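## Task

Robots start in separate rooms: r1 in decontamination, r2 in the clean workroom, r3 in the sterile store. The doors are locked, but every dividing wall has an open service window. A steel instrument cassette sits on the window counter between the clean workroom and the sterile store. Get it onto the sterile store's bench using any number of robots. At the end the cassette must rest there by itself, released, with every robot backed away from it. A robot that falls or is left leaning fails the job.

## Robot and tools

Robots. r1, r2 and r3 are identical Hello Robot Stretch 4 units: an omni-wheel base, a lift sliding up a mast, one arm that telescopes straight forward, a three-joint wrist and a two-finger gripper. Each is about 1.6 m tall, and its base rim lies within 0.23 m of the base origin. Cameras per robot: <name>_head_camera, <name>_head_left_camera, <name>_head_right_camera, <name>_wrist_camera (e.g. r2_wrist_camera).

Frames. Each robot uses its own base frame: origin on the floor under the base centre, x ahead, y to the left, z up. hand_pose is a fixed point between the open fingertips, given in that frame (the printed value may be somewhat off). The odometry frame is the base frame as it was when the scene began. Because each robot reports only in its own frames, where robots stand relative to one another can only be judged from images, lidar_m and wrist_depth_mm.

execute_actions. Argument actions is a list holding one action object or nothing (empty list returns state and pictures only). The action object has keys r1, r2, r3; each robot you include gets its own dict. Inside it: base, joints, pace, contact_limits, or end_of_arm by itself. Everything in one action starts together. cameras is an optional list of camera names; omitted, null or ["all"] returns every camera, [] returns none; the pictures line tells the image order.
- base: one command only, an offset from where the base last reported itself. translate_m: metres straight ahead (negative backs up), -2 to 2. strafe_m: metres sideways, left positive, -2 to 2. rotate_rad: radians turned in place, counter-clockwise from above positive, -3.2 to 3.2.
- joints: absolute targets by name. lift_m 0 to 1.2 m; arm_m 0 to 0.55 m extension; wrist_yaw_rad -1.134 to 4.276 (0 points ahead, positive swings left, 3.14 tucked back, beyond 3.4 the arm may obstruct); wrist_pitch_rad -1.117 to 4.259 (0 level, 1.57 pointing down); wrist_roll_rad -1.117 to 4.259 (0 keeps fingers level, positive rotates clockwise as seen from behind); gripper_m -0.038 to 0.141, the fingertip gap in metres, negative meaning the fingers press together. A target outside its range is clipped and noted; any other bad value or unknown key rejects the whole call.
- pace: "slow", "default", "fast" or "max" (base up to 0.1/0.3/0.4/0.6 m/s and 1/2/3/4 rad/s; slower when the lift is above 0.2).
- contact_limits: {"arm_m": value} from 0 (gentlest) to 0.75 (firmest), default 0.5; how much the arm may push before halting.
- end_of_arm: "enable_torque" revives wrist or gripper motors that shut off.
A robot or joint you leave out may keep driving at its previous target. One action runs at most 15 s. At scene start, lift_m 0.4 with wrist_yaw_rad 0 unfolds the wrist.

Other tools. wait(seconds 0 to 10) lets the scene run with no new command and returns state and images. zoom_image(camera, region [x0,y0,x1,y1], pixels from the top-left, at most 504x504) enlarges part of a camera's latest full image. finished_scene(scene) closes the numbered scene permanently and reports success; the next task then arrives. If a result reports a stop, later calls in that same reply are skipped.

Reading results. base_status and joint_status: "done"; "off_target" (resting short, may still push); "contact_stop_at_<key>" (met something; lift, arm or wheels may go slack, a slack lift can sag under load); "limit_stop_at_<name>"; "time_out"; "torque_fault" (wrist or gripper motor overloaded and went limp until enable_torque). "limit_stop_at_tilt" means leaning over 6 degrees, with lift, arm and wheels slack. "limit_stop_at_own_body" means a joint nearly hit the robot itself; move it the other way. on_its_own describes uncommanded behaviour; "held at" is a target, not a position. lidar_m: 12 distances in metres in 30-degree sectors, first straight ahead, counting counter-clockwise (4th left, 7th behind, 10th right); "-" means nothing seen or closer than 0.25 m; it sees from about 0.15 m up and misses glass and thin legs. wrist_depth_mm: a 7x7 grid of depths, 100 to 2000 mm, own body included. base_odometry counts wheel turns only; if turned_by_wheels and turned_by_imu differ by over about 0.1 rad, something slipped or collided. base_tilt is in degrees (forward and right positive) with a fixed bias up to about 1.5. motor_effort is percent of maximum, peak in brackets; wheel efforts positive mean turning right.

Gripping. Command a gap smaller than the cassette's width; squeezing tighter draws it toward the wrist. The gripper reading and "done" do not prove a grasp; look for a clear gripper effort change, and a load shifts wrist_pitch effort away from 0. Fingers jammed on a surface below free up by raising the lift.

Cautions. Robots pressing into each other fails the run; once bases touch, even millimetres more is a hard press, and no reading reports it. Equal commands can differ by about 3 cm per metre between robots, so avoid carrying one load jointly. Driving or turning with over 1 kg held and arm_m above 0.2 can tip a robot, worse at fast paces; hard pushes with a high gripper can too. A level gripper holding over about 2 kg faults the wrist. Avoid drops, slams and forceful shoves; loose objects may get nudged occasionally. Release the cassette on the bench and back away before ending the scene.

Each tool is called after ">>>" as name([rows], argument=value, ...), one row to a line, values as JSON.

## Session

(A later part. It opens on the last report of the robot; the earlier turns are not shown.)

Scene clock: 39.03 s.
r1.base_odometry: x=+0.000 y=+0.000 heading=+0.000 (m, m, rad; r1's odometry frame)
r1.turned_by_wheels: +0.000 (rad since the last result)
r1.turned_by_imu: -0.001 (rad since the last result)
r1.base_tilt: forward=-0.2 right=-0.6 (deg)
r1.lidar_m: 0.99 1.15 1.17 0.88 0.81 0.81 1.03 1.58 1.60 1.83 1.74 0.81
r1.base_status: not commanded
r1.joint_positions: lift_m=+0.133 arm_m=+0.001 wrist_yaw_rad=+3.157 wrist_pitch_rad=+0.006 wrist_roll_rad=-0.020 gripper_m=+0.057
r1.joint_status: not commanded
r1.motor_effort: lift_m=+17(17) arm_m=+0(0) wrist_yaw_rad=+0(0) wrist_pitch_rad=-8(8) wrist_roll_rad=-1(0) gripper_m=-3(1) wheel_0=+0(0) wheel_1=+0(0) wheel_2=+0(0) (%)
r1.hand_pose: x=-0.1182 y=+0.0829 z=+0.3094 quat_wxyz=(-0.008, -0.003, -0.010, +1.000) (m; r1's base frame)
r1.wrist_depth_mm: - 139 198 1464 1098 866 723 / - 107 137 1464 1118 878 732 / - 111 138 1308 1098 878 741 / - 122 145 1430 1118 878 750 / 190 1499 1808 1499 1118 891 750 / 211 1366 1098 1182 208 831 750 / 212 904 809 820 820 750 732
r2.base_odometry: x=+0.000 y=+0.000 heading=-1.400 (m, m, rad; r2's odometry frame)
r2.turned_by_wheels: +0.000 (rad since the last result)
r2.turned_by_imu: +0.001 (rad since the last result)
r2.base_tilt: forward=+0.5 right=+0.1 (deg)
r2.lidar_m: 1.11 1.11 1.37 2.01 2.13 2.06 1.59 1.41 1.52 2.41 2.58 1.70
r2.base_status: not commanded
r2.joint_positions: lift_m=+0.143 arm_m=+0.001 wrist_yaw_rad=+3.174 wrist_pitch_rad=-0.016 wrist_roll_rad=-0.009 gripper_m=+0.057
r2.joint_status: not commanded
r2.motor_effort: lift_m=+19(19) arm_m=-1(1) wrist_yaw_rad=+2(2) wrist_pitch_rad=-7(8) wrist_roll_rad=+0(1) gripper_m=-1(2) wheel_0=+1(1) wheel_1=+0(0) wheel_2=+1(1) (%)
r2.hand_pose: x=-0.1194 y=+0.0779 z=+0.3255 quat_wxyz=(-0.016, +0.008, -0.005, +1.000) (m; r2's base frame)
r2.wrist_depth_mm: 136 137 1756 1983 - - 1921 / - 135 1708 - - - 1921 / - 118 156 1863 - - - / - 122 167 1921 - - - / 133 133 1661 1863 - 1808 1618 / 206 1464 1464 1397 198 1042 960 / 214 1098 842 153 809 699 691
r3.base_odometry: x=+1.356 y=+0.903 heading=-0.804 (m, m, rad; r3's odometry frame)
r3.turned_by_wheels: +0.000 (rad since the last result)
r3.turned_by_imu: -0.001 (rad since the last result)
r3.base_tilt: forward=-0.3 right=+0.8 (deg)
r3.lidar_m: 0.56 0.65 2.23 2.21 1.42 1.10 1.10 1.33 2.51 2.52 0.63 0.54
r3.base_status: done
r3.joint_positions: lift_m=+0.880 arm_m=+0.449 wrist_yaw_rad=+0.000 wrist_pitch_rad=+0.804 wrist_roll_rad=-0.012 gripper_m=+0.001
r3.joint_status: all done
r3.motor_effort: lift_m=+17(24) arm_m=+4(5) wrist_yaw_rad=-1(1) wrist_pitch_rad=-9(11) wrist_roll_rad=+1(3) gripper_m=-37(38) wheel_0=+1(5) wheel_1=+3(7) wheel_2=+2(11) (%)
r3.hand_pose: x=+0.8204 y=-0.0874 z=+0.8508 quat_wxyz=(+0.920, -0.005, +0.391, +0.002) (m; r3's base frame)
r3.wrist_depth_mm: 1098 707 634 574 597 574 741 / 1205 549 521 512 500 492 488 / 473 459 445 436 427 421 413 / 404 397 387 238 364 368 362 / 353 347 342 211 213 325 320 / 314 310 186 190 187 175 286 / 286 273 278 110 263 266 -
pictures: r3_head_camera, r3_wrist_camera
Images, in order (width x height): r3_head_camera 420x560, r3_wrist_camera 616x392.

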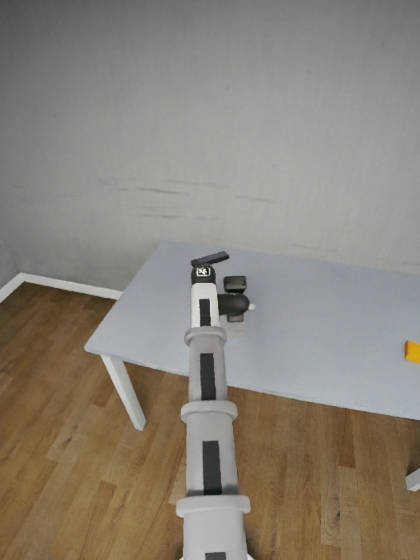

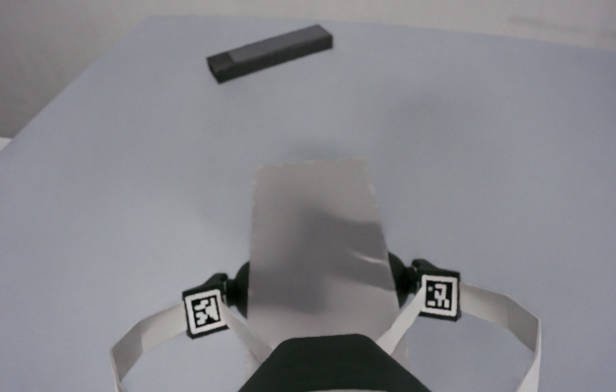

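>>> execute_actions([
  {"r3":{"joints":{"lift_m":0.818},"pace":"slow"}},
], cameras=[])

>>> execute_actions([
  {"r3":{"joints":{"gripper_m":0.13}}},
], cameras=[])

>>> execute_actions([
  {"r3":{"joints":{"lift_m":0.95},"pace":"fast"}},
], cameras=[])

>>> execute_actions([
  {"r3":{"joints":{"arm_m":0.01},"base":{"translate_m":-0.15},"pace":"fast"}},
], cameras=["r3_head_camera"])

Scene clock: 40.67 s.
r1.base_odometry: x=+0.000 y=+0.000 heading=+0.000 (m, m, rad; r1's odometry frame)
r1.turned_by_wheels: +0.000 (rad since the last result)
r1.turned_by_imu: -0.001 (rad since the last result)
r1.base_tilt: forward=-0.1 right=-0.5 (deg)
r1.lidar_m: 1.00 1.16 1.18 0.89 0.80 0.80 1.03 1.58 1.61 1.83 1.75 0.81
r1.base_status: not commanded
r1.joint_positions: lift_m=+0.133 arm_m=+0.001 wrist_yaw_rad=+3.157 wrist_pitch_rad=+0.006 wrist_roll_rad=-0.020 gripper_m=+0.057
r1.joint_status: not commanded
r1.motor_effort: lift_m=+18(17) arm_m=+0(0) wrist_yaw_rad=+0(0) wrist_pitch_rad=-7(7) wrist_roll_rad=-1(1) gripper_m=-5(2) wheel_0=+0(0) wheel_1=+0(0) wheel_2=+0(0) (%)
r1.hand_pose: x=-0.1182 y=+0.0829 z=+0.3094 quat_wxyz=(-0.008, -0.003, -0.010, +1.000) (m; r1's base frame)
r1.wrist_depth_mm: - 139 198 1464 1098 866 723 / - 107 137 1464 1098 866 741 / - 111 137 1308 1098 878 741 / - 122 145 1430 1098 878 741 / 190 1499 1808 1499 1118 891 750 / 211 1366 1118 1160 208 842 750 / 212 904 809 831 831 750 732
r2.base_odometry: x=+0.000 y=+0.000 heading=-1.400 (m, m, rad; r2's odometry frame)
r2.turned_by_wheels: +0.000 (rad since the last result)
r2.turned_by_imu: +0.001 (rad since the last result)
r2.base_tilt: forward=+0.6 right=+0.0 (deg)
r2.lidar_m: 1.13 1.11 1.39 2.04 2.15 2.05 1.59 1.40 1.49 2.41 2.60 1.72
r2.base_status: not commanded
r2.joint_positions: lift_m=+0.143 arm_m=+0.001 wrist_yaw_rad=+3.174 wrist_pitch_rad=-0.016 wrist_roll_rad=-0.009 gripper_m=+0.057
r2.joint_status: not commanded
r2.motor_effort: lift_m=+20(20) arm_m=-1(1) wrist_yaw_rad=+2(2) wrist_pitch_rad=-8(6) wrist_roll_rad=+0(0) gripper_m=+0(2) wheel_0=+1(1) wheel_1=+0(0) wheel_2=+1(1) (%)
r2.hand_pose: x=-0.1194 y=+0.0779 z=+0.3255 quat_wxyz=(-0.016, +0.008, -0.005, +1.000) (m; r2's base frame)
r2.wrist_depth_mm: 136 136 1808 1983 - - 1921 / - 135 1808 1983 - - 1921 / - 118 156 1983 - - 1983 / - 123 166 1921 - - - / 132 134 1708 1921 - 1808 1537 / 206 1499 1464 1366 198 1060 931 / 214 1118 854 152 809 699 699
r3.base_odometry: x=+1.356 y=+0.903 heading=-0.804 (m, m, rad; r3's odometry frame)
r3.turned_by_wheels: +0.000 (rad since the last result)
r3.turned_by_imu: +0.000 (rad since the last result)
r3.base_tilt: forward=-0.4 right=+0.8 (deg)
r3.lidar_m: 0.56 0.64 2.20 2.23 1.45 1.09 1.11 1.35 2.50 2.52 0.63 0.54
r3.base_status: not commanded
r3.joint_positions: lift_m=+0.818 arm_m=+0.449 wrist_yaw_rad=+0.000 wrist_pitch_rad=+0.804 wrist_roll_rad=-0.012 gripper_m=+0.001
r3.joint_status: all done
r3.motor_effort: lift_m=+16(21) arm_m=+4(4) wrist_yaw_rad=-1(1) wrist_pitch_rad=-9(9) wrist_roll_rad=+0(0) gripper_m=-39(40) wheel_0=+1(1) wheel_1=+3(2) wheel_2=+1(1) (%)
r3.hand_pose: x=+0.8204 y=-0.0874 z=+0.7888 quat_wxyz=(+0.920, -0.005, +0.391, +0.002) (m; r3's base frame)
r3.wrist_depth_mm: 809 525 480 480 466 452 449 / 445 430 413 402 394 387 382 / 373 362 349 342 334 327 325 / 317 310 303 237 286 287 283 / 277 273 268 211 213 255 251 / 246 244 186 189 187 175 226 / 224 215 218 110 206 208 -
pictures: none
No camera images: the call's "cameras" was empty. Leave "cameras" out to get every camera's image.

Scene clock: 42.87 s.
r1.base_odometry: x=+0.000 y=+0.000 heading=+0.000 (m, m, rad; r1's odometry frame)
r1.turned_by_wheels: +0.000 (rad since the last result)
r1.turned_by_imu: -0.001 (rad since the last result)
r1.base_tilt: forward=-0.1 right=-0.5 (deg)
r1.lidar_m: 1.00 1.16 1.18 0.88 0.80 0.80 1.03 1.58 1.61 1.83 1.74 0.82
r1.base_status: not commanded
r1.joint_positions: lift_m=+0.133 arm_m=+0.001 wrist_yaw_rad=+3.157 wrist_pitch_rad=+0.006 wrist_roll_rad=-0.020 gripper_m=+0.057
r1.joint_status: not commanded
r1.motor_effort: lift_m=+18(18) arm_m=+0(0) wrist_yaw_rad=+0(0) wrist_pitch_rad=-7(6) wrist_roll_rad=+0(1) gripper_m=-4(2) wheel_0=+0(0) wheel_1=+0(0) wheel_2=+0(0) (%)
r1.hand_pose: x=-0.1182 y=+0.0829 z=+0.3094 quat_wxyz=(-0.008, -0.003, -0.010, +1.000) (m; r1's base frame)
r1.wrist_depth_mm: - 139 198 1464 1098 866 723 / - 107 137 1464 1118 878 723 / - 111 137 1308 1098 878 741 / - 122 145 1430 1098 878 741 / 190 1499 1808 1499 1118 891 741 / 211 1366 1118 1160 208 831 750 / 213 904 809 831 809 750 732
r2.base_odometry: x=+0.000 y=+0.000 heading=-1.400 (m, m, rad; r2's odometry frame)
r2.turned_by_wheels: +0.000 (rad since the last result)
r2.turned_by_imu: +0.001 (rad since the last result)
r2.base_tilt: forward=+0.6 right=+0.0 (deg)
r2.lidar_m: 1.14 1.09 1.40 2.06 2.13 2.06 1.58 1.41 1.51 2.41 2.59 1.72
r2.base_status: not commanded
r2.joint_positions: lift_m=+0.143 arm_m=+0.001 wrist_yaw_rad=+3.174 wrist_pitch_rad=-0.016 wrist_roll_rad=-0.009 gripper_m=+0.057
r2.joint_status: not commanded
r2.motor_effort: lift_m=+19(19) arm_m=-1(1) wrist_yaw_rad=+1(2) wrist_pitch_rad=-6(7) wrist_roll_rad=-1(1) gripper_m=-5(2) wheel_0=+2(1) wheel_1=+0(0) wheel_2=+1(1) (%)
r2.hand_pose: x=-0.1194 y=+0.0779 z=+0.3255 quat_wxyz=(-0.016, +0.008, -0.005, +1.000) (m; r2's base frame)
r2.wrist_depth_mm: 136 136 1756 1983 - - 1921 / - 135 1756 1983 - - 1921 / - 118 156 1983 - - 1983 / - 123 167 1983 - - - / 133 134 1618 1808 - 1863 1537 / 206 1464 1499 1430 197 1025 960 / 213 1118 820 152 820 707 683
r3.base_odometry: x=+1.356 y=+0.903 heading=-0.804 (m, m, rad; r3's odometry frame)
r3.turned_by_wheels: +0.000 (rad since the last result)
r3.turned_by_imu: -0.001 (rad since the last result)
r3.base_tilt: forward=-0.4 right=+0.7 (deg)
r3.lidar_m: 0.53 0.65 2.22 2.21 1.43 1.09 1.10 1.32 2.49 2.51 0.65 0.53
r3.base_status: not commanded
r3.joint_positions: lift_m=+0.818 arm_m=+0.449 wrist_yaw_rad=+0.000 wrist_pitch_rad=+0.802 wrist_roll_rad=-0.012 gripper_m=+0.130
r3.joint_status: all done
r3.motor_effort: lift_m=+16(16) arm_m=+4(4) wrist_yaw_rad=+1(0) wrist_pitch_rad=-3(9) wrist_roll_rad=+1(2) gripper_m=+1(40) wheel_0=+1(1) wheel_1=+3(2) wheel_2=+1(2) (%)
r3.hand_pose: x=+0.8208 y=-0.0874 z=+0.7893 quat_wxyz=(+0.921, -0.005, +0.390, +0.002) (m; r3's base frame)
r3.wrist_depth_mm: 1060 535 488 488 477 459 452 / 449 436 418 404 397 394 389 / 375 364 353 345 340 332 329 / 320 314 306 259 293 291 286 / 278 276 270 229 255 251 253 / 248 241 208 205 207 224 227 / 225 220 219 110 211 210 -
pictures: none
No camera images: the call's "cameras" was empty. Leave "cameras" out to get every camera's image.

Scene clock: 44.17 s.
r1.base_odometry: x=+0.000 y=+0.000 heading=+0.000 (m, m, rad; r1's odometry frame)
r1.turned_by_wheels: +0.000 (rad since the last result)
r1.turned_by_imu: -0.001 (rad since the last result)
r1.base_tilt: forward=-0.2 right=-0.5 (deg)
r1.lidar_m: 1.00 1.16 1.18 0.88 0.80 0.81 1.04 1.58 1.61 1.82 1.74 0.81
r1.base_status: not commanded
r1.joint_positions: lift_m=+0.133 arm_m=+0.001 wrist_yaw_rad=+3.157 wrist_pitch_rad=+0.006 wrist_roll_rad=-0.020 gripper_m=+0.057
r1.joint_status: not commanded
r1.motor_effort: lift_m=+18(18) arm_m=+0(0) wrist_yaw_rad=+0(0) wrist_pitch_rad=-7(7) wrist_roll_rad=-1(1) gripper_m=-3(1) wheel_0=+0(0) wheel_1=+0(0) wheel_2=+0(0) (%)
r1.hand_pose: x=-0.1182 y=+0.0829 z=+0.3094 quat_wxyz=(-0.008, -0.003, -0.010, +1.000) (m; r1's base frame)
r1.wrist_depth_mm: - 139 198 1464 1098 866 732 / - 107 138 1464 1118 866 732 / - 111 137 1308 1098 878 741 / - 122 145 1430 1118 878 741 / 190 1499 1808 1499 1118 878 741 / 211 1366 1098 1160 208 842 750 / 212 917 798 831 820 750 732
r2.base_odometry: x=+0.000 y=+0.000 heading=-1.400 (m, m, rad; r2's odometry frame)
r2.turned_by_wheels: +0.000 (rad since the last result)
r2.turned_by_imu: +0.000 (rad since the last result)
r2.base_tilt: forward=+0.6 right=+0.1 (deg)
r2.lidar_m: 1.12 1.09 1.37 2.07 2.15 2.05 1.59 1.39 1.49 2.38 2.58 1.73
r2.base_status: not commanded
r2.joint_positions: lift_m=+0.143 arm_m=+0.001 wrist_yaw_rad=+3.174 wrist_pitch_rad=-0.016 wrist_roll_rad=-0.009 gripper_m=+0.057
r2.joint_status: not commanded
r2.motor_effort: lift_m=+19(19) arm_m=-1(1) wrist_yaw_rad=+1(2) wrist_pitch_rad=-8(7) wrist_roll_rad=-1(1) gripper_m=-4(3) wheel_0=+2(1) wheel_1=+0(0) wheel_2=+1(1) (%)
r2.hand_pose: x=-0.1194 y=+0.0779 z=+0.3255 quat_wxyz=(-0.016, +0.008, -0.005, +1.000) (m; r2's base frame)
r2.wrist_depth_mm: 136 136 1756 1983 - - 1863 / - 135 1808 1983 - - 1921 / - 118 156 1921 - - - / - 122 167 1983 - - - / 133 134 1708 1863 1983 1863 1499 / 206 1537 1430 1430 198 1042 946 / 215 1138 842 152 809 707 691
r3.base_odometry: x=+1.356 y=+0.903 heading=-0.804 (m, m, rad; r3's odometry frame)
r3.turned_by_wheels: +0.000 (rad since the last result)
r3.turned_by_imu: +0.000 (rad since the last result)
r3.base_tilt: forward=-0.4 right=+0.9 (deg)
r3.lidar_m: 0.55 0.65 2.21 2.22 1.44 1.11 1.11 1.34 2.50 2.52 0.63 0.55
r3.base_status: not commanded
r3.joint_positions: lift_m=+0.950 arm_m=+0.449 wrist_yaw_rad=+0.000 wrist_pitch_rad=+0.802 wrist_roll_rad=-0.012 gripper_m=+0.130
r3.joint_status: all done
r3.motor_effort: lift_m=+24(29) arm_m=+4(4) wrist_yaw_rad=+0(1) wrist_pitch_rad=-2(2) wrist_roll_rad=-1(1) gripper_m=+0(0) wheel_0=+1(1) wheel_1=+3(2) wheel_2=+1(2) (%)
r3.hand_pose: x=+0.8208 y=-0.0874 z=+0.9206 quat_wxyz=(+0.921, -0.005, +0.390, +0.002) (m; r3's base frame)
r3.wrist_depth_mm: 1078 1008 946 917 842 798 759 / 1281 707 661 621 634 615 691 / 1464 580 564 549 535 525 517 / 504 500 484 473 473 459 455 / 442 433 430 424 415 397 402 / 392 382 220 345 357 353 359 / 357 349 351 110 340 330 330
pictures: none
No camera images: the call's "cameras" was empty. Leave "cameras" out to get every camera's image.

Scene clock: 46.17 s.
r1.base_odometry: x=+0.000 y=+0.000 heading=+0.000 (m, m, rad; r1's odometry frame)
r1.turned_by_wheels: +0.000 (rad since the last result)
r1.turned_by_imu: -0.001 (rad since the last result)
r1.base_tilt: forward=-0.2 right=-0.5 (deg)
r1.lidar_m: 0.99 1.15 1.18 0.88 0.79 0.81 1.03 1.58 1.60 1.82 1.74 0.81
r1.base_status: not commanded
r1.joint_positions: lift_m=+0.133 arm_m=+0.001 wrist_yaw_rad=+3.157 wrist_pitch_rad=+0.006 wrist_roll_rad=-0.020 gripper_m=+0.057
r1.joint_status: not commanded
r1.motor_effort: lift_m=+18(17) arm_m=+0(0) wrist_yaw_rad=+0(0) wrist_pitch_rad=-6(5) wrist_roll_rad=-1(1) gripper_m=-3(0) wheel_0=+0(0) wheel_1=+0(0) wheel_2=+0(0) (%)
r1.hand_pose: x=-0.1182 y=+0.0829 z=+0.3094 quat_wxyz=(-0.008, -0.003, -0.010, +1.000) (m; r1's base frame)
r1.wrist_depth_mm: - 139 198 1464 1098 866 732 / - 108 138 1464 1098 866 732 / - 111 137 1308 1098 891 741 / - 122 145 1430 1118 878 741 / 190 1499 1756 1499 1118 891 750 / 211 1397 1118 1182 208 842 750 / 213 917 809 831 820 750 732
r2.base_odometry: x=+0.000 y=+0.000 heading=-1.400 (m, m, rad; r2's odometry frame)
r2.turned_by_wheels: +0.000 (rad since the last result)
r2.turned_by_imu: +0.001 (rad since the last result)
r2.base_tilt: forward=+0.5 right=+0.1 (deg)
r2.lidar_m: 1.14 1.09 1.40 2.06 2.15 2.05 1.59 1.38 1.52 2.42 2.60 1.72
r2.base_status: not commanded
r2.joint_positions: lift_m=+0.143 arm_m=+0.001 wrist_yaw_rad=+3.174 wrist_pitch_rad=-0.016 wrist_roll_rad=-0.009 gripper_m=+0.057
r2.joint_status: not commanded
r2.motor_effort: lift_m=+19(19) arm_m=-1(1) wrist_yaw_rad=+1(2) wrist_pitch_rad=-6(6) wrist_roll_rad=+0(1) gripper_m=-2(2) wheel_0=+1(1) wheel_1=+0(0) wheel_2=+1(1) (%)
r2.hand_pose: x=-0.1194 y=+0.0779 z=+0.3255 quat_wxyz=(-0.016, +0.008, -0.005, +1.000) (m; r2's base frame)
r2.wrist_depth_mm: 136 136 1756 - - - 1983 / - 135 1708 - - - 1921 / - 118 155 1921 - - 1983 / - 123 167 1921 - - - / 133 134 1661 1863 - 1863 1576 / 206 1499 1499 1397 198 1025 960 / 213 1078 854 152 809 699 691
r3.base_odometry: x=+1.252 y=+1.011 heading=-0.805 (m, m, rad; r3's odometry frame)
r3.turned_by_wheels: +0.000 (rad since the last result)
r3.turned_by_imu: -0.001 (rad since the last result)
r3.base_tilt: forward=-0.4 right=+0.8 (deg)
r3.lidar_m: 0.67 0.83 2.27 2.14 1.29 0.96 0.96 1.18 2.37 2.48 0.79 0.68
r3.base_status: done
r3.joint_positions: lift_m=+0.950 arm_m=+0.011 wrist_yaw_rad=+0.000 wrist_pitch_rad=+0.802 wrist_roll_rad=-0.012 gripper_m=+0.130
r3.joint_status: all done
r3.motor_effort: lift_m=+24(24) arm_m=-4(5) wrist_yaw_rad=+1(2) wrist_pitch_rad=-3(4) wrist_roll_rad=-2(0) gripper_m=+2(0) wheel_0=+1(7) wheel_1=-1(9) wheel_2=-2(12) (%)
r3.hand_pose: x=+0.3822 y=-0.0875 z=+0.9205 quat_wxyz=(+0.921, -0.005, +0.390, +0.002) (m; r3's base frame)
r3.wrist_depth_mm: 1863 866 809 741 759 741 723 / 1983 691 668 640 634 627 615 / 1863 854 1661 654 569 544 525 / 1618 1537 1576 1537 1499 1464 1397 / 1430 1366 1366 1336 1336 1281 1281 / 1229 1205 220 1229 1138 1118 1138 / 1138 1118 1118 110 1060 1042 1042
pictures: r3_head_camera
Images, in order (width x height): r3_head_camera 420x560.

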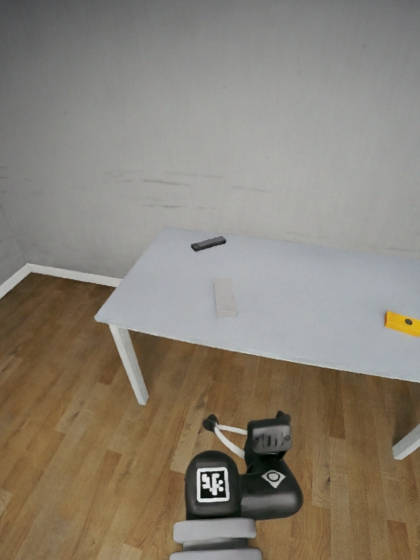

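>>> finished_scene(scene=1)

The scene is finished: the task was done.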